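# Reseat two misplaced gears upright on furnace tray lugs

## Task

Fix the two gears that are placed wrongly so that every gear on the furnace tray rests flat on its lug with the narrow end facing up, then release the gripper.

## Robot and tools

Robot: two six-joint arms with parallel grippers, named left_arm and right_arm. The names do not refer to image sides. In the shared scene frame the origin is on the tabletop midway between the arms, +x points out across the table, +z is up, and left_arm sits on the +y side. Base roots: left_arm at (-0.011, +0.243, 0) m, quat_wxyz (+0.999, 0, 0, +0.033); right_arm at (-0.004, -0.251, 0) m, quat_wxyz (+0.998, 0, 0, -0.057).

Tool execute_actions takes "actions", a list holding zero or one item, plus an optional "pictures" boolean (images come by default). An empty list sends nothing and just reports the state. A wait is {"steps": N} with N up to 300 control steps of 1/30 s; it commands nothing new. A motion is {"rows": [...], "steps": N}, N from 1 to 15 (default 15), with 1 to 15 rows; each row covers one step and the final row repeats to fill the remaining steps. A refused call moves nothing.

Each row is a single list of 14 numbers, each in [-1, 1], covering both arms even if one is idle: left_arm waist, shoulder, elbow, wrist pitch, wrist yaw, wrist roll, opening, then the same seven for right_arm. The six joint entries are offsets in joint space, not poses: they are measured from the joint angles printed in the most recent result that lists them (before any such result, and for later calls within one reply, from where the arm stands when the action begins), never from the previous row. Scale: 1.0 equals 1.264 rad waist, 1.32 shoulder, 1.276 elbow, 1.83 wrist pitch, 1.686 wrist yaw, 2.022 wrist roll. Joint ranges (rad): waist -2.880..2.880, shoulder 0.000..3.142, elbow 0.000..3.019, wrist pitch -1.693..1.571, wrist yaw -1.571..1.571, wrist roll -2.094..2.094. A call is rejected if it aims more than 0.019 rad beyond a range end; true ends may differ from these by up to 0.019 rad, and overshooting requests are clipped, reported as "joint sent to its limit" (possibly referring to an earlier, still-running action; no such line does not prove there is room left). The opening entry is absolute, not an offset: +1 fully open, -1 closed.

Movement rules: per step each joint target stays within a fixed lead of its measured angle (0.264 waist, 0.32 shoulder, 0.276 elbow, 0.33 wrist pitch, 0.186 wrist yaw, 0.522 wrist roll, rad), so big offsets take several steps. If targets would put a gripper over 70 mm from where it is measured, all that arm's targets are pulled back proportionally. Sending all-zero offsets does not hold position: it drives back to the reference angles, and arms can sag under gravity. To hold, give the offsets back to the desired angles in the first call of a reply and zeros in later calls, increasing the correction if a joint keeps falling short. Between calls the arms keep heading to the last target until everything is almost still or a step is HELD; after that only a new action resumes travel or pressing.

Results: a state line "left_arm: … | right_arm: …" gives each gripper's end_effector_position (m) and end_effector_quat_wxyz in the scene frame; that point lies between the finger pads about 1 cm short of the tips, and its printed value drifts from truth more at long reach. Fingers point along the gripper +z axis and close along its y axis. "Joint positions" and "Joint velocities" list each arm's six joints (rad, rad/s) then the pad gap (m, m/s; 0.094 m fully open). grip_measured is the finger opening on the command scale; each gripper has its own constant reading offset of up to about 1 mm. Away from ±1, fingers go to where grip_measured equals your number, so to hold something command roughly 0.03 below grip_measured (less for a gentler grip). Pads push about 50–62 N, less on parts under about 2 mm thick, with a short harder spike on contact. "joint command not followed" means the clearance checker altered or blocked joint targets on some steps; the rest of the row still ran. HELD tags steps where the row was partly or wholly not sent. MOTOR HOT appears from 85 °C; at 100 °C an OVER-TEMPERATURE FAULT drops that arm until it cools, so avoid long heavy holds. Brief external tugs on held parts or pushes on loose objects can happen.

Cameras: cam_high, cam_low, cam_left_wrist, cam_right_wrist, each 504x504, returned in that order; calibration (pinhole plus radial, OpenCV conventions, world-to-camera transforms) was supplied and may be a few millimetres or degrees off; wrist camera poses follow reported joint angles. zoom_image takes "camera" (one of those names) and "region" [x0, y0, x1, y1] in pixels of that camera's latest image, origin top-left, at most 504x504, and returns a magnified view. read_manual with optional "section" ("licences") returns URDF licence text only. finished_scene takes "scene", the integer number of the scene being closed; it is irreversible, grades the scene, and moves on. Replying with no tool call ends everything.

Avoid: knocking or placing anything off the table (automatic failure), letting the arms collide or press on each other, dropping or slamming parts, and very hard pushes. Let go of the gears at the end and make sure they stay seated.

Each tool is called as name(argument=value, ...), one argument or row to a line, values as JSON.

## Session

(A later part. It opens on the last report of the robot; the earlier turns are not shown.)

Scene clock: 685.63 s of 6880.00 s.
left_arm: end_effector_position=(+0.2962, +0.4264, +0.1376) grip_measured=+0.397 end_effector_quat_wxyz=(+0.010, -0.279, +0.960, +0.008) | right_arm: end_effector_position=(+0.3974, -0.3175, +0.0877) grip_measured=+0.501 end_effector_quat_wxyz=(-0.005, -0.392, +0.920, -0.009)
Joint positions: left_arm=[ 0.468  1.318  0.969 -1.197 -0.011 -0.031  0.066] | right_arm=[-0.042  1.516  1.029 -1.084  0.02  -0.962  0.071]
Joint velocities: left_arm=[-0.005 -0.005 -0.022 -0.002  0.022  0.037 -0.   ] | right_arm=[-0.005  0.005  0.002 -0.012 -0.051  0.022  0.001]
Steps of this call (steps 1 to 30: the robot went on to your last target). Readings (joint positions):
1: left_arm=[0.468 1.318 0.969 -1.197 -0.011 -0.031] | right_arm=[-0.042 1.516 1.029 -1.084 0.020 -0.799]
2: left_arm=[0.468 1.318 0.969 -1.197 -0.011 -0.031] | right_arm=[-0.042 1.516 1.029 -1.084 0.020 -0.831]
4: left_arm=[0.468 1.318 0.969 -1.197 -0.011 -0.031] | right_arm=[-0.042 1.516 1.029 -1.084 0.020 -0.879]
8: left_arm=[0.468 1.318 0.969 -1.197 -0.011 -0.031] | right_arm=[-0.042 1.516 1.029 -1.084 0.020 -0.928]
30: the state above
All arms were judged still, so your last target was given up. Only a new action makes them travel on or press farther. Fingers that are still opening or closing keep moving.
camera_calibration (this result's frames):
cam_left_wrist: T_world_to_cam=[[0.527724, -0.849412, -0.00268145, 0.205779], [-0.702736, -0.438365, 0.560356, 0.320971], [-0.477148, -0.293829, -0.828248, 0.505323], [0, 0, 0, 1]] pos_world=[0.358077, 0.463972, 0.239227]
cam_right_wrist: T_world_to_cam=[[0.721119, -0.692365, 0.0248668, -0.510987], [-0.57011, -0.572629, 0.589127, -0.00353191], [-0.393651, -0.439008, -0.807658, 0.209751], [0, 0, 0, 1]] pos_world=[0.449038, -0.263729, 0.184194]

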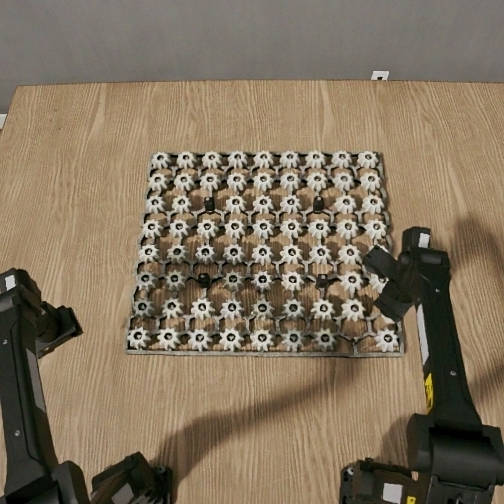

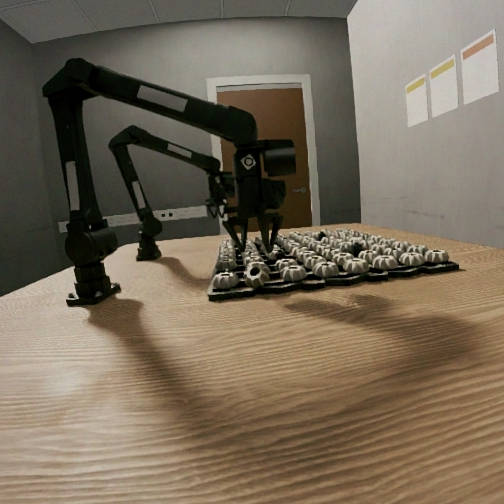

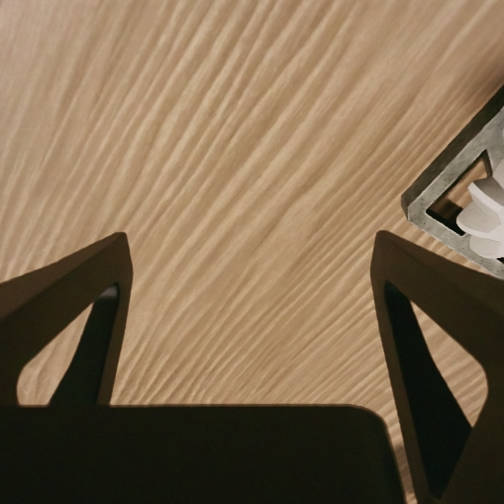

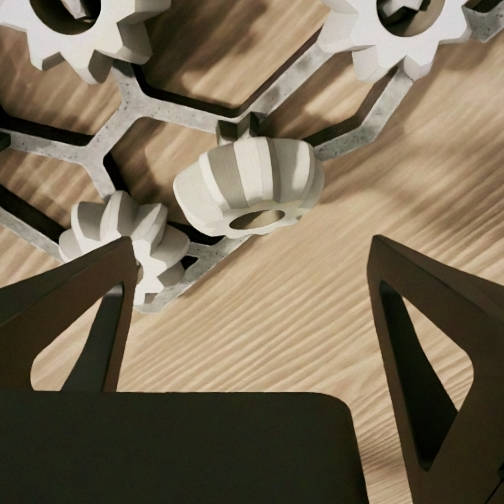

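execute_actions(
  actions=[
    {"rows":[[0,0,0.015,0,0,0,0.4,-0.008,0.022,-0.025,0.033,0,0,0.45],[0,0,0.015,0,0,0,0.4,-0.016,0.044,-0.051,0.067,0,0,0.45]],"steps":15},
  ],
)

Scene clock: 698.73 s of 6880.00 s.
left_arm: end_effector_position=(+0.2962, +0.4264, +0.1376) grip_measured=+0.397 end_effector_quat_wxyz=(+0.010, -0.279, +0.960, +0.008) | right_arm: end_effector_position=(+0.3935, -0.3230, +0.0468) grip_measured=+0.452 end_effector_quat_wxyz=(-0.008, -0.386, +0.923, -0.007)
Joint positions: left_arm=[ 0.468  1.318  0.969 -1.197 -0.011 -0.031  0.066] | right_arm=[-0.057  1.572  0.969 -0.973  0.02  -0.962  0.068]
Joint velocities: left_arm=[-0.015  0.005 -0.032 -0.012 -0.051 -0.007 -0.001] | right_arm=[ 0.005 -0.005  0.002 -0.022  0.022  0.007  0.   ]
Steps of this call (steps 1 to 90: nothing new was sent; then 9.60 s passed at rest; steps 91 to 105: all 15 steps of this action). Readings (joint positions):
91: left_arm=[0.468 1.318 0.969 -1.197 -0.011 -0.031] | right_arm=[-0.043 1.517 1.026 -1.075 0.020 -0.962]
92: left_arm=[0.468 1.318 0.969 -1.197 -0.011 -0.031] | right_arm=[-0.043 1.518 1.018 -1.048 0.020 -0.962]
94: left_arm=[0.468 1.318 0.969 -1.197 -0.011 -0.031] | right_arm=[-0.048 1.527 0.998 -0.997 0.020 -0.962]
98: left_arm=[0.468 1.318 0.969 -1.197 -0.011 -0.031] | right_arm=[-0.056 1.563 0.974 -0.977 0.020 -0.962]
105: the state above
camera_calibration (this result's frames):
cam_left_wrist: T_world_to_cam=[[0.527724, -0.849412, -0.00268145, 0.205779], [-0.702736, -0.438365, 0.560356, 0.320971], [-0.477148, -0.293829, -0.828248, 0.505323], [0, 0, 0, 1]] pos_world=[0.358077, 0.463972, 0.239227]
cam_right_wrist: T_world_to_cam=[[0.711127, -0.702765, 0.0204813, -0.510197], [-0.575239, -0.56484, 0.591655, 0.0196919], [-0.404226, -0.432523, -0.805931, 0.178909], [0, 0, 0, 1]] pos_world=[0.446462, -0.270044, 0.142987]

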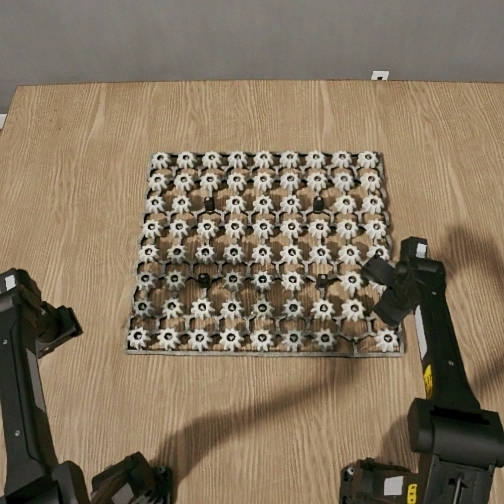

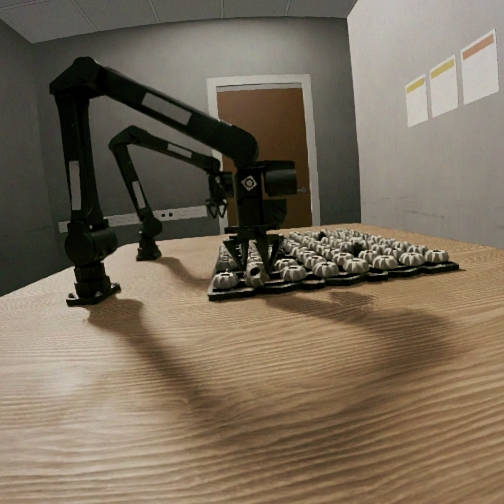

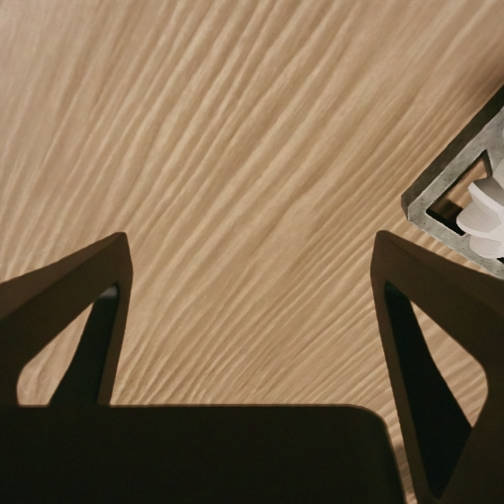

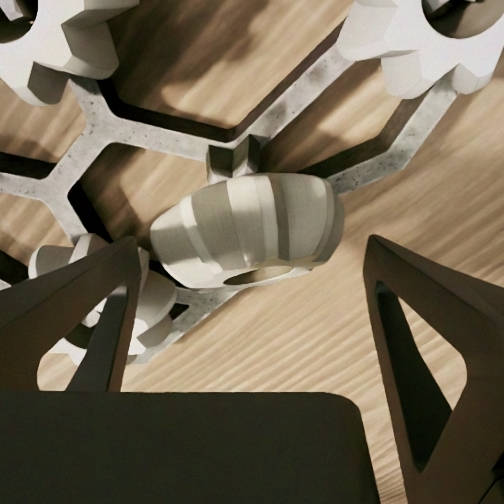

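execute_actions(
  actions=[
    {"rows":[[0,0,0.015,0,0,0,0.4,0,0.01,-0.007,0.012,0,0,0.42],[0,0,0.015,0,0,0,0.4,0,0.019,-0.014,0.025,0,0,0.42]],"steps":12},
  ],
)

Scene clock: 703.47 s of 6880.00 s.
left_arm: end_effector_position=(+0.2962, +0.4264, +0.1376) grip_measured=+0.397 end_effector_quat_wxyz=(+0.010, -0.279, +0.960, +0.008) | right_arm: end_effector_position=(+0.3981, -0.3238, +0.0422) grip_measured=+0.422 end_effector_quat_wxyz=(+0.001, -0.385, +0.923, -0.012)
Joint positions: left_arm=[ 0.468  1.318  0.969 -1.197 -0.011 -0.031  0.066] | right_arm=[-0.057  1.579  0.964 -0.941  0.02  -0.962  0.067]
Joint velocities: left_arm=[-0.005 -0.005  0.002 -0.007 -0.081  0.051 -0.   ] | right_arm=[-0.005 -0.005  0.002  0.002  0.066  0.081  0.001]
Steps of this call (steps 1 to 15: the robot went on to your last target; steps 16 to 90: nothing new was sent; then 1.33 s passed at rest; steps 91 to 102: all 12 steps of this action). Readings (joint positions):
91: left_arm=[0.468 1.318 0.969 -1.197 -0.011 -0.031] | right_arm=[-0.057 1.572 0.969 -0.972 0.020 -0.962]
92: left_arm=[0.468 1.318 0.969 -1.197 -0.011 -0.031] | right_arm=[-0.057 1.572 0.969 -0.965 0.020 -0.962]
94: left_arm=[0.468 1.318 0.969 -1.197 -0.011 -0.031] | right_arm=[-0.057 1.574 0.967 -0.949 0.020 -0.962]
98: left_arm=[0.468 1.318 0.969 -1.197 -0.011 -0.031] | right_arm=[-0.057 1.578 0.964 -0.943 0.020 -0.962]
102: the state above
camera_calibration (this result's frames):
cam_left_wrist: T_world_to_cam=[[0.527724, -0.849412, -0.00268145, 0.205779], [-0.702736, -0.438365, 0.560356, 0.320971], [-0.477148, -0.293829, -0.828248, 0.505323], [0, 0, 0, 1]] pos_world=[0.358077, 0.463972, 0.239227]
cam_right_wrist: T_world_to_cam=[[0.710583, -0.702681, 0.036212, -0.514332], [-0.586529, -0.563125, 0.582129, 0.0300913], [-0.388659, -0.43489, -0.81229, 0.1701], [0, 0, 0, 1]] pos_world=[0.449236, -0.270492, 0.139278]

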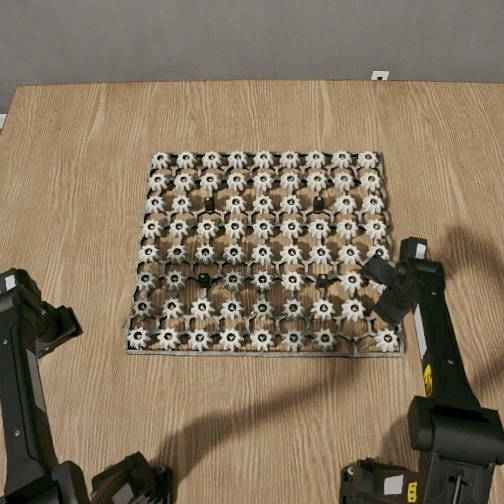

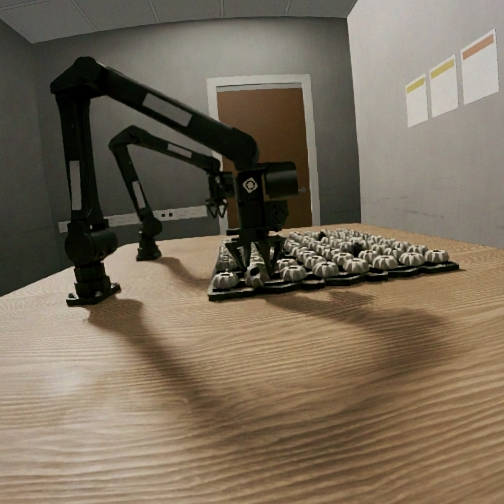

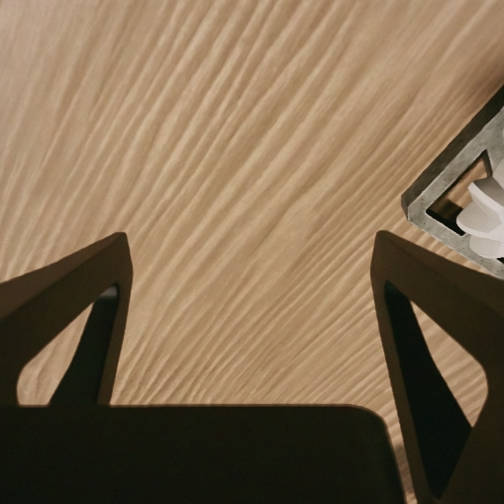

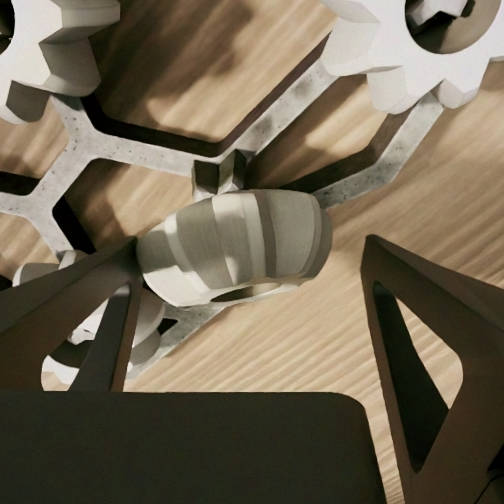

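execute_actions(
  actions=[
    {"rows":[[0,0,0.015,0,0,0,0.4,0.016,0,0.01,-0.012,0,0,0.5],[0,0,0.015,0,0,0,0.4,0.016,0,0.01,-0.012,0,0,0.5],[0,0,0.015,0,0,0,0.4,0.016,0,0.01,-0.012,0,0,0.5],[0,0,0.015,0,0,0,0.4,0.016,0,0.01,-0.012,0,0,0.5],[0,0,0.015,0,0,0,0.4,0.016,0,0.01,-0.012,0,0,0.5],[0,0,0.015,0,0,0,0.4,0.016,0.01,0.005,-0.012,0,0,0.5],[0,0,0.015,0,0,0,0.4,0.016,0.02,0,-0.01,0,0,0.5]],"steps":15},
  ],
)

Scene clock: 707.90 s of 6880.00 s.
left_arm: end_effector_position=(+0.2962, +0.4264, +0.1376) grip_measured=+0.397 end_effector_quat_wxyz=(+0.010, -0.279, +0.960, +0.008) | right_arm: end_effector_position=(+0.3960, -0.3173, +0.0388) grip_measured=+0.499 end_effector_quat_wxyz=(-0.007, -0.392, +0.920, -0.007)
Joint positions: left_arm=[ 0.468  1.318  0.969 -1.197 -0.011 -0.031  0.066] | right_arm=[-0.042  1.588  0.964 -0.951  0.02  -0.962  0.07 ]
Joint velocities: left_arm=[-0.005  0.005 -0.027 -0.002 -0.022  0.051 -0.   ] | right_arm=[ 0.005 -0.005  0.012  0.002 -0.081 -0.022 -0.   ]
Steps of this call (steps 1 to 15: the robot went on to your last target; steps 16 to 90: nothing new was sent; then 0.93 s passed at rest; steps 91 to 105: all 15 steps of this action). Readings (joint positions):
91: left_arm=[0.468 1.318 0.969 -1.197 -0.011 -0.031] | right_arm=[-0.056 1.579 0.964 -0.943 0.020 -0.962]
92: left_arm=[0.468 1.318 0.969 -1.197 -0.011 -0.031] | right_arm=[-0.055 1.579 0.964 -0.946 0.020 -0.962]
94: left_arm=[0.468 1.318 0.969 -1.197 -0.011 -0.031] | right_arm=[-0.049 1.579 0.964 -0.950 0.020 -0.962]
98: left_arm=[0.468 1.318 0.969 -1.197 -0.011 -0.031] | right_arm=[-0.042 1.581 0.964 -0.951 0.020 -0.962]
105: the state above
camera_calibration (this result's frames):
cam_left_wrist: T_world_to_cam=[[0.527724, -0.849412, -0.00268145, 0.205779], [-0.702736, -0.438365, 0.560356, 0.320971], [-0.477148, -0.293829, -0.828248, 0.505323], [0, 0, 0, 1]] pos_world=[0.358077, 0.463972, 0.239227]
cam_right_wrist: T_world_to_cam=[[0.721485, -0.692115, 0.0208887, -0.508498], [-0.567254, -0.573487, 0.591046, 0.0231881], [-0.397092, -0.43828, -0.806367, 0.17137], [0, 0, 0, 1]] pos_world=[0.448077, -0.263533, 0.135104]

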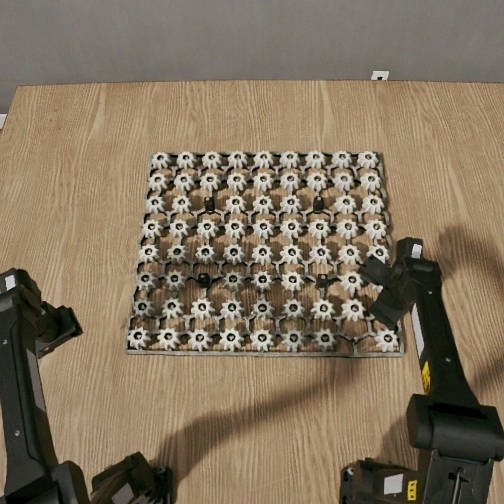

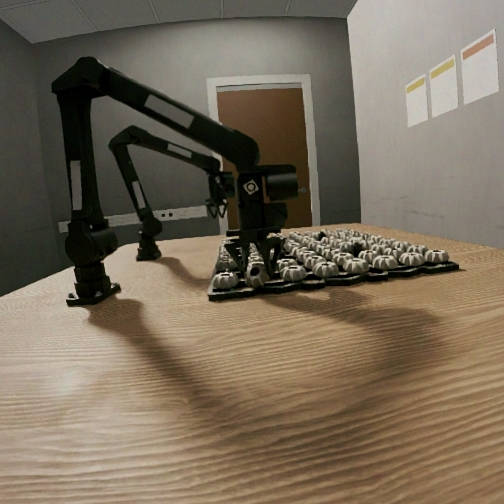

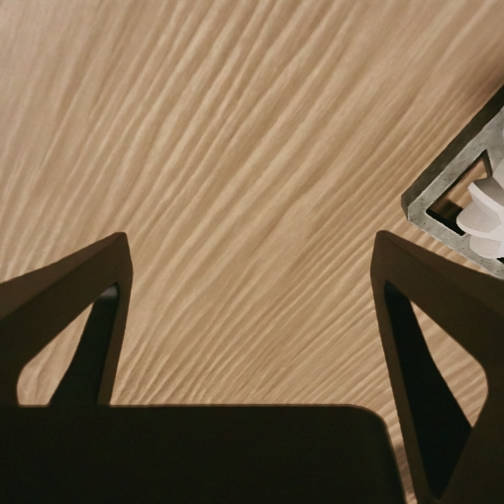

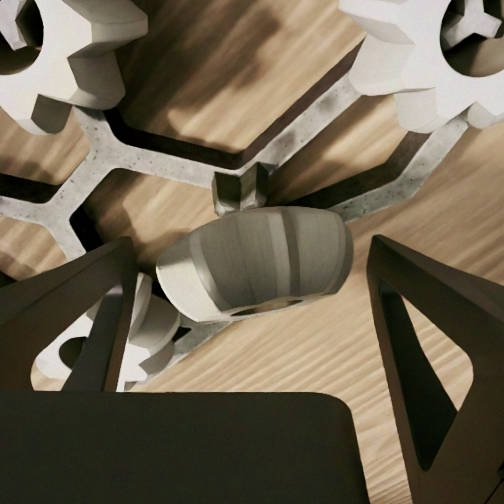

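Centred now. Descend ~10 mm, holding radius.

execute_actions(
  actions=[
    {"rows":[[0,0,0.015,0,0,0,0.4,0,0.008,-0.008,0.008,0,0,0.47],[0,0,0.015,0,0,0,0.4,0,0.015,-0.016,0.015,0,0,0.45]],"steps":12},
  ],
)

Scene clock: 710.83 s of 6880.00 s.
left_arm: end_effector_position=(+0.2962, +0.4264, +0.1376) grip_measured=+0.397 end_effector_quat_wxyz=(+0.010, -0.279, +0.960, +0.008) | right_arm: end_effector_position=(+0.3959, -0.3173, +0.0362) grip_measured=+0.452 end_effector_quat_wxyz=(-0.005, -0.392, +0.920, -0.009)
Joint positions: left_arm=[ 0.468  1.318  0.969 -1.197 -0.011 -0.031  0.066] | right_arm=[-0.042  1.589  0.956 -0.936  0.02  -0.962  0.068]
Joint velocities: left_arm=[-0.005 -0.005 -0.012  0.007 -0.022 -0.007 -0.001] | right_arm=[ 0.005 -0.005 -0.012 -0.002  0.051 -0.051 -0.001]
Steps of this call (steps 1 to 15: the robot went on to your last target; steps 16 to 76: nothing new was sent; steps 77 to 88: all 12 steps of this action). Readings (joint positions):
77: left_arm=[0.468 1.318 0.969 -1.197 -0.011 -0.031] | right_arm=[-0.042 1.588 0.964 -0.951 0.020 -0.962]
78: left_arm=[0.468 1.318 0.969 -1.197 -0.011 -0.031] | right_arm=[-0.042 1.588 0.963 -0.948 0.020 -0.962]
80: left_arm=[0.468 1.318 0.969 -1.197 -0.011 -0.031] | right_arm=[-0.042 1.588 0.960 -0.940 0.020 -0.962]
84: left_arm=[0.468 1.318 0.969 -1.197 -0.011 -0.031] | right_arm=[-0.042 1.589 0.956 -0.937 0.020 -0.962]
88: the state above
camera_calibration (this result's frames):
cam_left_wrist: T_world_to_cam=[[0.527724, -0.849412, -0.00268145, 0.205779], [-0.702736, -0.438365, 0.560356, 0.320971], [-0.477148, -0.293829, -0.828248, 0.505323], [0, 0, 0, 1]] pos_world=[0.358077, 0.463972, 0.239227]
cam_right_wrist: T_world_to_cam=[[0.721344, -0.692093, 0.0258933, -0.508482], [-0.570809, -0.57293, 0.588157, 0.0263998], [-0.392224, -0.439043, -0.808332, 0.1671], [0, 0, 0, 1]] pos_world=[0.4474, -0.263427, 0.132712]

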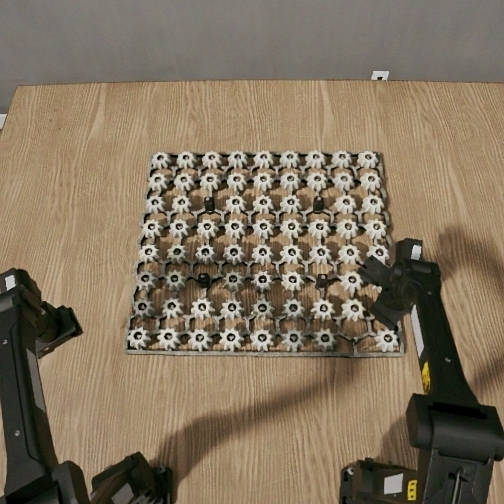

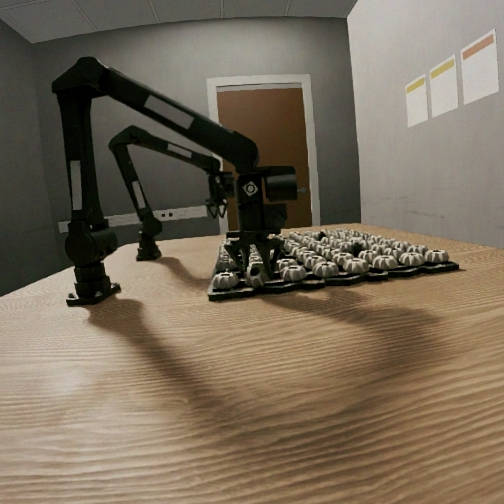

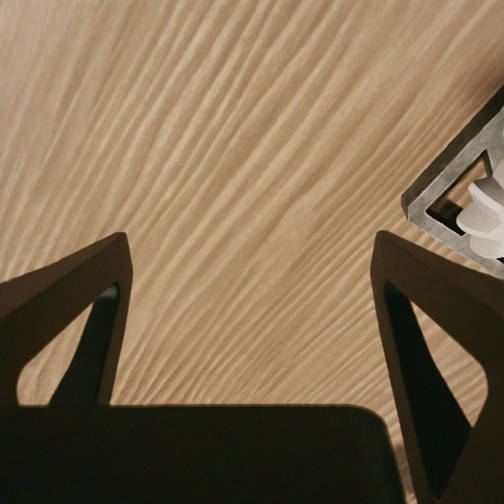

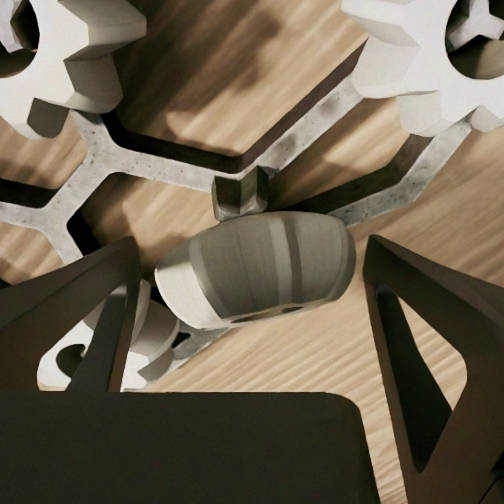

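execute_actions(
  actions=[
    {"rows":[[0,0,0.015,0,0,0,0.4,0,0.012,-0.008,0.008,0,0,0.43],[0,0,0.015,0,0,0,0.4,0,0.022,-0.016,0.017,0,0,0.42]],"steps":12},
  ],
)

Scene clock: 713.13 s of 6880.00 s.
left_arm: end_effector_position=(+0.2962, +0.4264, +0.1376) grip_measured=+0.397 end_effector_quat_wxyz=(+0.010, -0.279, +0.960, +0.008) | right_arm: end_effector_position=(+0.3949, -0.3171, +0.0287) grip_measured=+0.422 end_effector_quat_wxyz=(-0.006, -0.392, +0.920, -0.008)
Joint positions: left_arm=[ 0.468  1.318  0.969 -1.197 -0.011 -0.031  0.066] | right_arm=[-0.042  1.602  0.947 -0.919  0.02  -0.962  0.067]
Joint velocities: left_arm=[ 0.005 -0.005 -0.017 -0.007 -0.037 -0.007 -0.   ] | right_arm=[-0.005  0.005 -0.012 -0.002  0.037  0.007  0.   ]
Steps of this call (steps 1 to 15: the robot went on to your last target; steps 16 to 57: nothing new was sent; steps 58 to 69: all 12 steps of this action). Readings (joint positions):
58: left_arm=[0.468 1.318 0.969 -1.197 -0.011 -0.031] | right_arm=[-0.042 1.589 0.956 -0.936 0.020 -0.962]
59: left_arm=[0.468 1.318 0.969 -1.197 -0.011 -0.031] | right_arm=[-0.042 1.590 0.955 -0.933 0.020 -0.962]
61: left_arm=[0.468 1.318 0.969 -1.197 -0.011 -0.031] | right_arm=[-0.042 1.592 0.952 -0.923 0.020 -0.962]
65: left_arm=[0.468 1.318 0.969 -1.197 -0.011 -0.031] | right_arm=[-0.042 1.600 0.948 -0.919 0.020 -0.962]
69: the state above
camera_calibration (this result's frames):
cam_left_wrist: T_world_to_cam=[[0.527724, -0.849412, -0.00268145, 0.205779], [-0.702736, -0.438365, 0.560356, 0.320971], [-0.477148, -0.293829, -0.828248, 0.505323], [0, 0, 0, 1]] pos_world=[0.358077, 0.463972, 0.239227]
cam_right_wrist: T_world_to_cam=[[0.721427, -0.692106, 0.0230783, -0.507428], [-0.568812, -0.573243, 0.589785, 0.0294026], [-0.394964, -0.438614, -0.807231, 0.161907], [0, 0, 0, 1]] pos_world=[0.446744, -0.263324, 0.125066]

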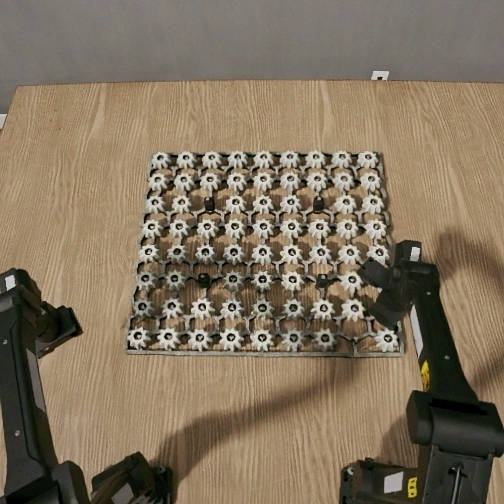

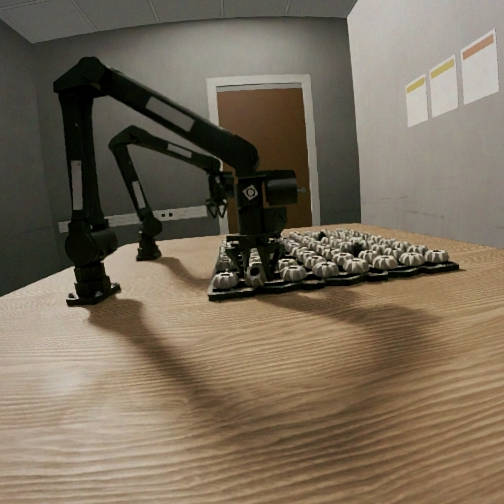

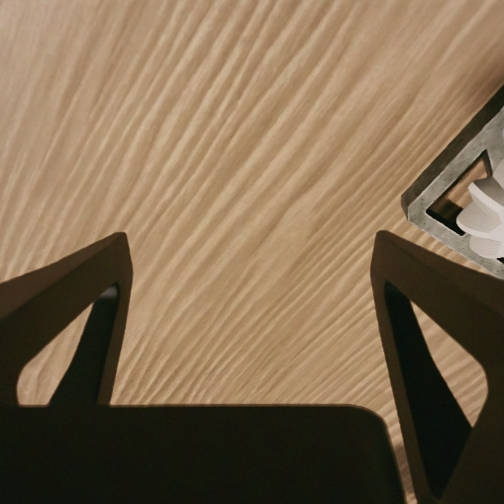

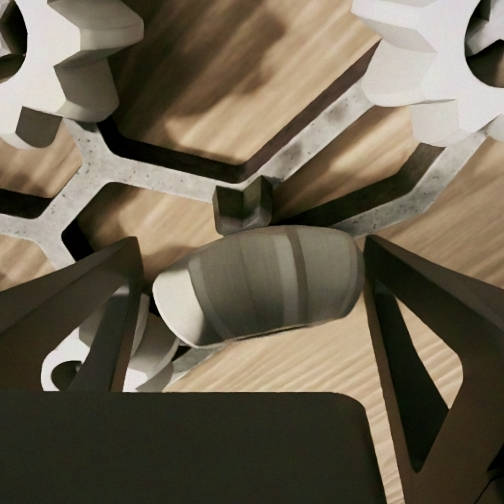

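Close.

execute_actions(
  actions=[
    {"rows":[[0,0,0.015,0,0,0,0.4,0,0.003,0.01,0,0,0,0.36],[0,0,0.015,0,0,0,0.4,0,0.003,0.01,0,0,0,0.3],[0,0,0.015,0,0,0,0.4,0,0.003,0.01,0,0,0,0.25],[0,0,0.015,0,0,0,0.4,0,0.003,0.01,0,0,0,0.2],[0,0,0.015,0,0,0,0.4,0,0.003,0.01,0,0,0,0.16],[0,0,0.015,0,0,0,0.4,0,0.003,0.01,0,0,0,0.12]],"steps":15},
  ],
)

Scene clock: 717.27 s of 6880.00 s.
left_arm: end_effector_position=(+0.2962, +0.4264, +0.1376) grip_measured=+0.397 end_effector_quat_wxyz=(+0.010, -0.279, +0.960, +0.008) | right_arm: end_effector_position=(+0.3951, -0.3177, +0.0288) grip_measured=+0.187 end_effector_quat_wxyz=(-0.007, -0.392, +0.920, -0.010)
Joint positions: left_arm=[ 0.468  1.318  0.969 -1.197 -0.011 -0.031  0.066] | right_arm=[-0.042  1.601  0.947 -0.918  0.024 -0.962  0.056]
Joint velocities: left_arm=[-0.005 -0.015  0.002 -0.012 -0.066 -0.022 -0.   ] | right_arm=[-0.015 -0.005  0.007 -0.002  0.022 -0.037  0.   ]
Steps of this call (steps 1 to 15: the robot went on to your last target; steps 16 to 90: nothing new was sent; then 0.63 s passed at rest; steps 91 to 105: all 15 steps of this action). Readings (joint positions):
91: left_arm=[0.468 1.318 0.969 -1.197 -0.011 -0.031] | right_arm=[-0.042 1.602 0.947 -0.919 0.020 -0.962]
92: left_arm=[0.468 1.318 0.969 -1.197 -0.011 -0.031] | right_arm=[-0.042 1.602 0.947 -0.919 0.021 -0.962]
94: left_arm=[0.468 1.318 0.969 -1.197 -0.011 -0.031] | right_arm=[-0.042 1.602 0.947 -0.918 0.023 -0.962]
98: left_arm=[0.468 1.318 0.969 -1.197 -0.011 -0.031] | right_arm=[-0.042 1.601 0.947 -0.918 0.024 -0.962]
105: the state above
camera_calibration (this result's frames):
cam_left_wrist: T_world_to_cam=[[0.527724, -0.849412, -0.00268145, 0.205779], [-0.702736, -0.438365, 0.560356, 0.320971], [-0.477148, -0.293829, -0.828248, 0.505323], [0, 0, 0, 1]] pos_world=[0.358077, 0.463972, 0.239227]
cam_right_wrist: T_world_to_cam=[[0.721416, -0.692015, 0.0259803, -0.508005], [-0.569162, -0.571137, 0.591486, 0.0297888], [-0.394479, -0.441494, -0.805896, 0.160671], [0, 0, 0, 1]] pos_world=[0.446818, -0.263598, 0.125063]

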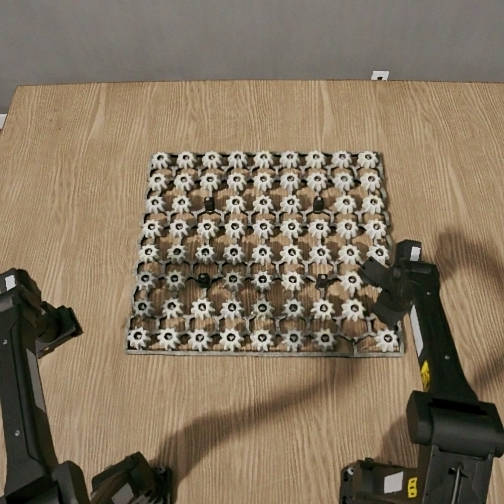

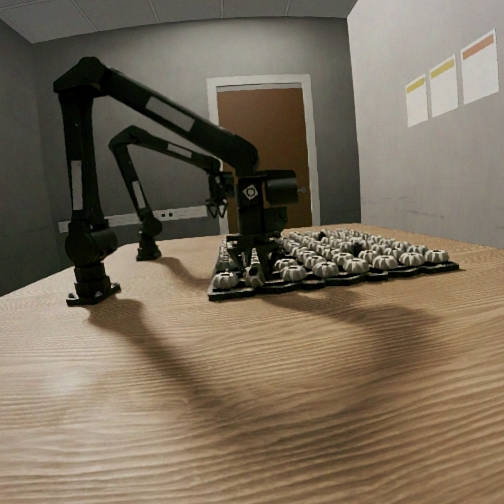

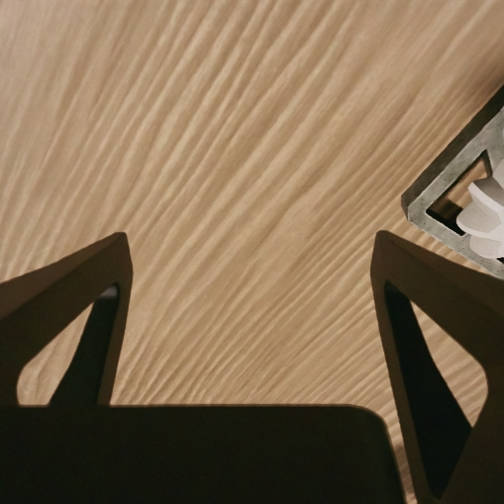

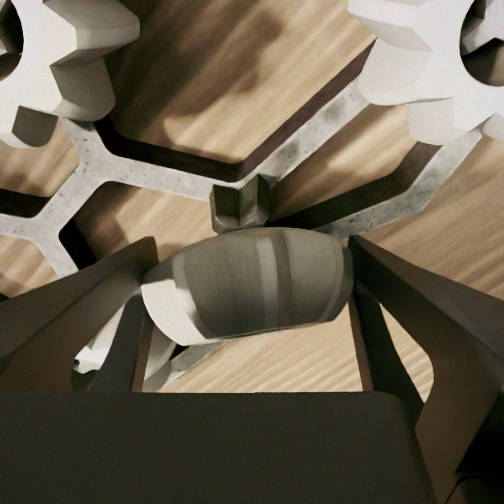

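execute_actions(
  actions=[
    {"rows":[[0,0,0.015,0,0,0,0.4,0,-0.02,0.03,-0.025,0,0,0.12],[0,0,0.015,0,0,0,0.4,0,-0.04,0.055,-0.055,0,0,0.12],[0,0,0.015,0,0,0,0.4,0,-0.06,0.08,-0.085,0,0,0.12],[0,0,0.015,0,0,0,0.4,0,-0.076,0.105,-0.11,0,0,0.12]],"steps":15},
  ],
)

Scene clock: 734.17 s of 6880.00 s.
left_arm: end_effector_position=(+0.2962, +0.4264, +0.1376) grip_measured=+0.397 end_effector_quat_wxyz=(+0.010, -0.279, +0.960, +0.008) | right_arm: end_effector_position=(+0.3956, -0.3179, +0.0980) grip_measured=+0.187 end_effector_quat_wxyz=(-0.004, -0.392, +0.920, -0.012)
Joint positions: left_arm=[ 0.468  1.318  0.969 -1.197 -0.011 -0.031  0.066] | right_arm=[-0.042  1.496  1.036 -1.105  0.024 -0.962  0.056]
Joint velocities: left_arm=[-0.015 -0.005 -0.017 -0.012 -0.022  0.007 -0.001] | right_arm=[-0.005  0.024 -0.002 -0.007  0.007  0.051 -0.001]
Steps of this call (steps 1 to 15: the robot went on to your last target; steps 16 to 90: nothing new was sent; then 13.40 s passed at rest; steps 91 to 105: all 15 steps of this action). Readings (joint positions):
91: left_arm=[0.468 1.318 0.969 -1.197 -0.011 -0.031] | right_arm=[-0.042 1.600 0.948 -0.922 0.024 -0.962]
92: left_arm=[0.468 1.318 0.969 -1.197 -0.011 -0.031] | right_arm=[-0.042 1.598 0.950 -0.939 0.024 -0.962]
94: left_arm=[0.468 1.318 0.969 -1.197 -0.011 -0.031] | right_arm=[-0.042 1.585 0.963 -1.012 0.024 -0.962]
98: left_arm=[0.468 1.318 0.969 -1.197 -0.011 -0.031] | right_arm=[-0.042 1.531 0.998 -1.099 0.024 -0.962]
105: the state above
camera_calibration (this result's frames):
cam_left_wrist: T_world_to_cam=[[0.527724, -0.849412, -0.00268145, 0.205779], [-0.702736, -0.438365, 0.560356, 0.320971], [-0.477148, -0.293829, -0.828248, 0.505323], [0, 0, 0, 1]] pos_world=[0.358077, 0.463972, 0.239227]
cam_right_wrist: T_world_to_cam=[[0.721233, -0.691966, 0.0317333, -0.510826], [-0.572875, -0.570099, 0.588899, -0.00887629], [-0.389407, -0.442912, -0.807584, 0.214233], [0, 0, 0, 1]] pos_world=[0.446763, -0.263648, 0.194449]

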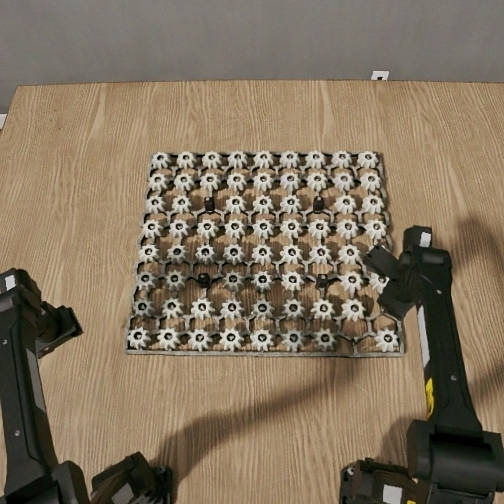

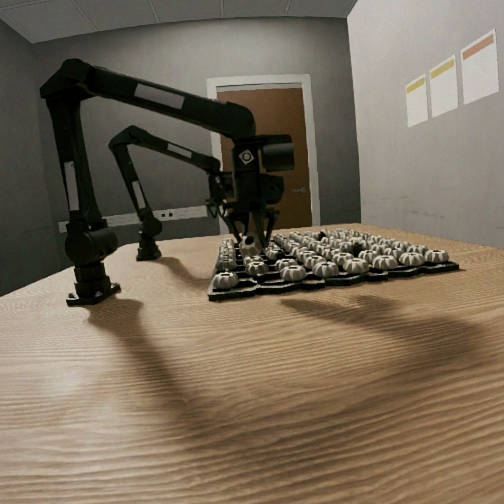

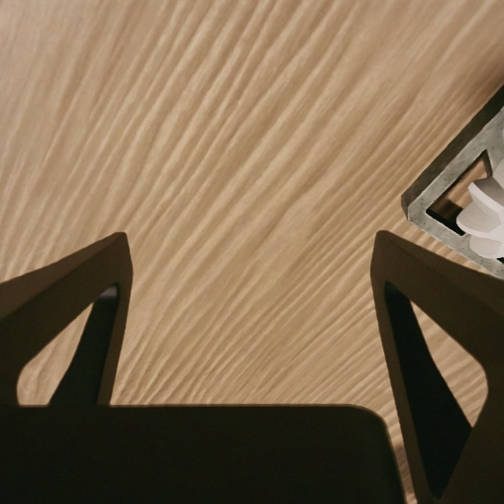

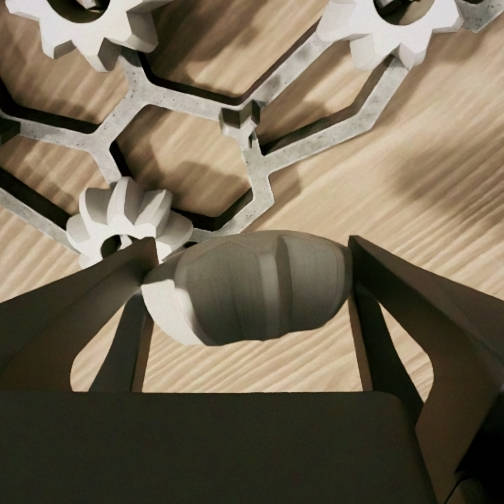

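execute_actions(
  actions=[
    {"rows":[[0,0,0.015,0,0,0,0.4,-0.07,0,0.02,0,0,0.12,0.12],[0,0,0.015,0,0,0,0.4,-0.14,0,0.02,0,0,0.25,0.12],[0,0,0.015,0,0,0,0.4,-0.21,0,0.02,0,0,0.37,0.12],[0,0,0.015,0,0,0,0.4,-0.283,0,0.02,0,0,0.476,0.12]],"steps":15},
  ],
)

execute_actions(
  actions=[
    {"steps":25},
  ],
  pictures=false,
)

Scene clock: 740.03 s of 6880.00 s.
left_arm: end_effector_position=(+0.2962, +0.4264, +0.1376) grip_measured=+0.397 end_effector_quat_wxyz=(+0.010, -0.279, +0.960, +0.008) | right_arm: end_effector_position=(+0.3381, -0.4664, +0.0971) grip_measured=+0.187 end_effector_quat_wxyz=(-0.004, +0.228, +0.974, -0.014)
Joint positions: left_arm=[ 0.468  1.318  0.969 -1.197 -0.011 -0.031  0.066] | right_arm=[-0.436  1.498  1.036 -1.108  0.03  -0.089  0.056]
Joint velocities: left_arm=[ 0.015 -0.005 -0.002  0.002 -0.037  0.022 -0.001] | right_arm=[ 0.308  0.005  0.002  0.002 -0.125  0.549  0.001]
Steps of this call (steps 1 to 15: the robot went on to your last target; steps 16 to 90: nothing new was sent; then 2.37 s passed at rest; steps 91 to 105: all 15 steps of this action). Readings (joint positions):
91: left_arm=[0.468 1.318 0.969 -1.197 -0.011 -0.031] | right_arm=[-0.048 1.498 1.036 -1.108 0.021 -0.929]
92: left_arm=[0.468 1.318 0.969 -1.197 -0.011 -0.031] | right_arm=[-0.064 1.498 1.036 -1.108 0.014 -0.854]
94: left_arm=[0.468 1.318 0.969 -1.197 -0.011 -0.031] | right_arm=[-0.132 1.498 1.036 -1.108 0.010 -0.722]
98: left_arm=[0.468 1.318 0.969 -1.197 -0.011 -0.031] | right_arm=[-0.338 1.498 1.036 -1.108 0.020 -0.407]
105: the state above
camera_calibration (this result's frames):
cam_left_wrist: T_world_to_cam=[[0.527724, -0.849412, -0.00268145, 0.205779], [-0.702736, -0.438365, 0.560356, 0.320971], [-0.477148, -0.293829, -0.828248, 0.505323], [0, 0, 0, 1]] pos_world=[0.358077, 0.463972, 0.239227]
cam_right_wrist: T_world_to_cam=[[-0.444122, -0.894928, 0.0431282, -0.27378], [-0.720405, 0.385304, 0.576678, 0.370706], [-0.532702, 0.225045, -0.815833, 0.486182], [0, 0, 0, 1]] pos_world=[0.404457, -0.497261, 0.194673]

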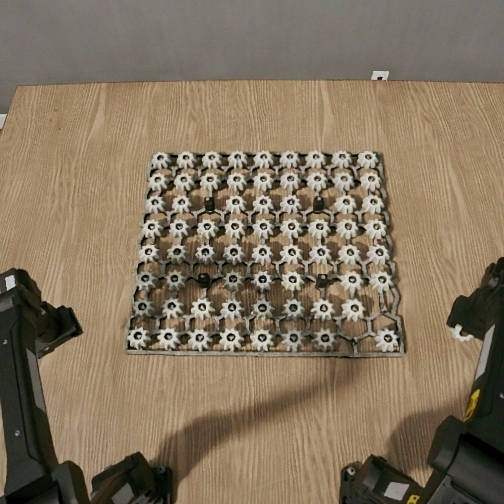

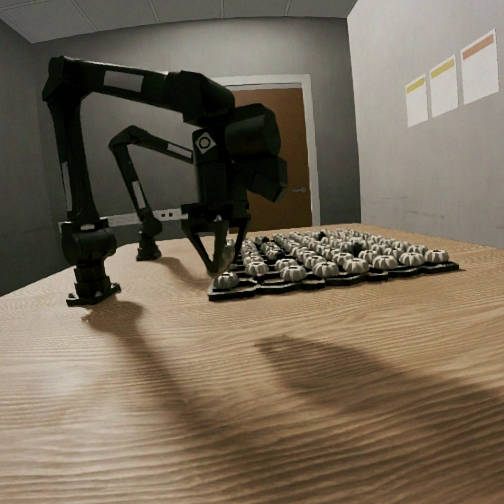

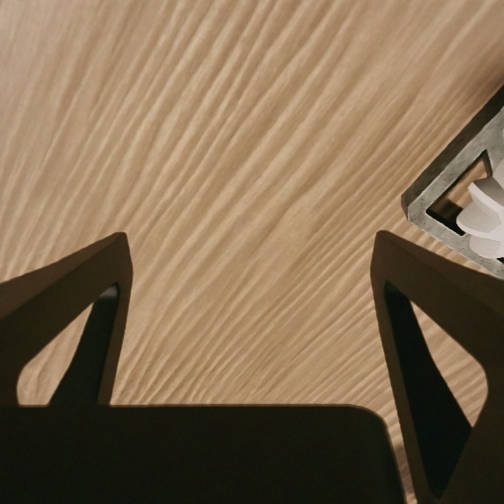

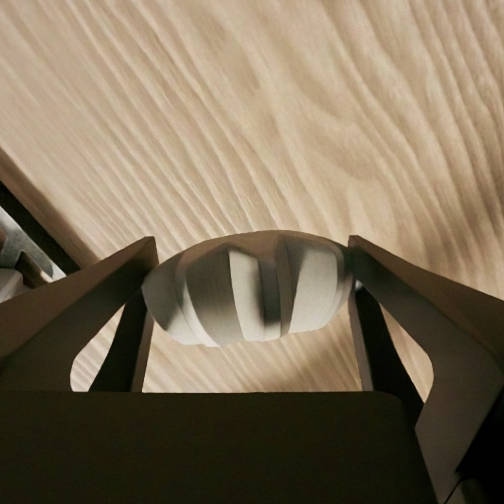

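Scene clock: 740.87 s of 6880.00 s.
left_arm: end_effector_position=(+0.2962, +0.4264, +0.1376) grip_measured=+0.397 end_effector_quat_wxyz=(+0.010, -0.279, +0.960, +0.008) | right_arm: end_effector_position=(+0.3469, -0.4517, +0.0971) grip_measured=+0.187 end_effector_quat_wxyz=(-0.003, +0.247, +0.969, -0.011)
Joint positions: left_arm=[ 0.468  1.318  0.969 -1.197 -0.011 -0.031  0.066] | right_arm=[-0.396  1.498  1.036 -1.108  0.024 -0.009  0.056]
Joint velocities: left_arm=[ 0.005 -0.005 -0.022 -0.017 -0.051  0.022 -0.001] | right_arm=[-0.015 -0.015  0.002 -0.002 -0.037  0.037 -0.001]
Steps of this call (steps 1 to 25: the robot went on to your last target). Readings (joint positions):
1: left_arm=[0.468 1.318 0.969 -1.197 -0.011 -0.031] | right_arm=[-0.425 1.498 1.036 -1.108 0.028 -0.073]
2: left_arm=[0.468 1.318 0.969 -1.197 -0.011 -0.031] | right_arm=[-0.415 1.498 1.036 -1.108 0.026 -0.060]
4: left_arm=[0.468 1.318 0.969 -1.197 -0.011 -0.031] | right_arm=[-0.400 1.498 1.036 -1.108 0.024 -0.042]
8: left_arm=[0.468 1.318 0.969 -1.197 -0.011 -0.031] | right_arm=[-0.396 1.498 1.036 -1.108 0.024 -0.022]
25: the state above


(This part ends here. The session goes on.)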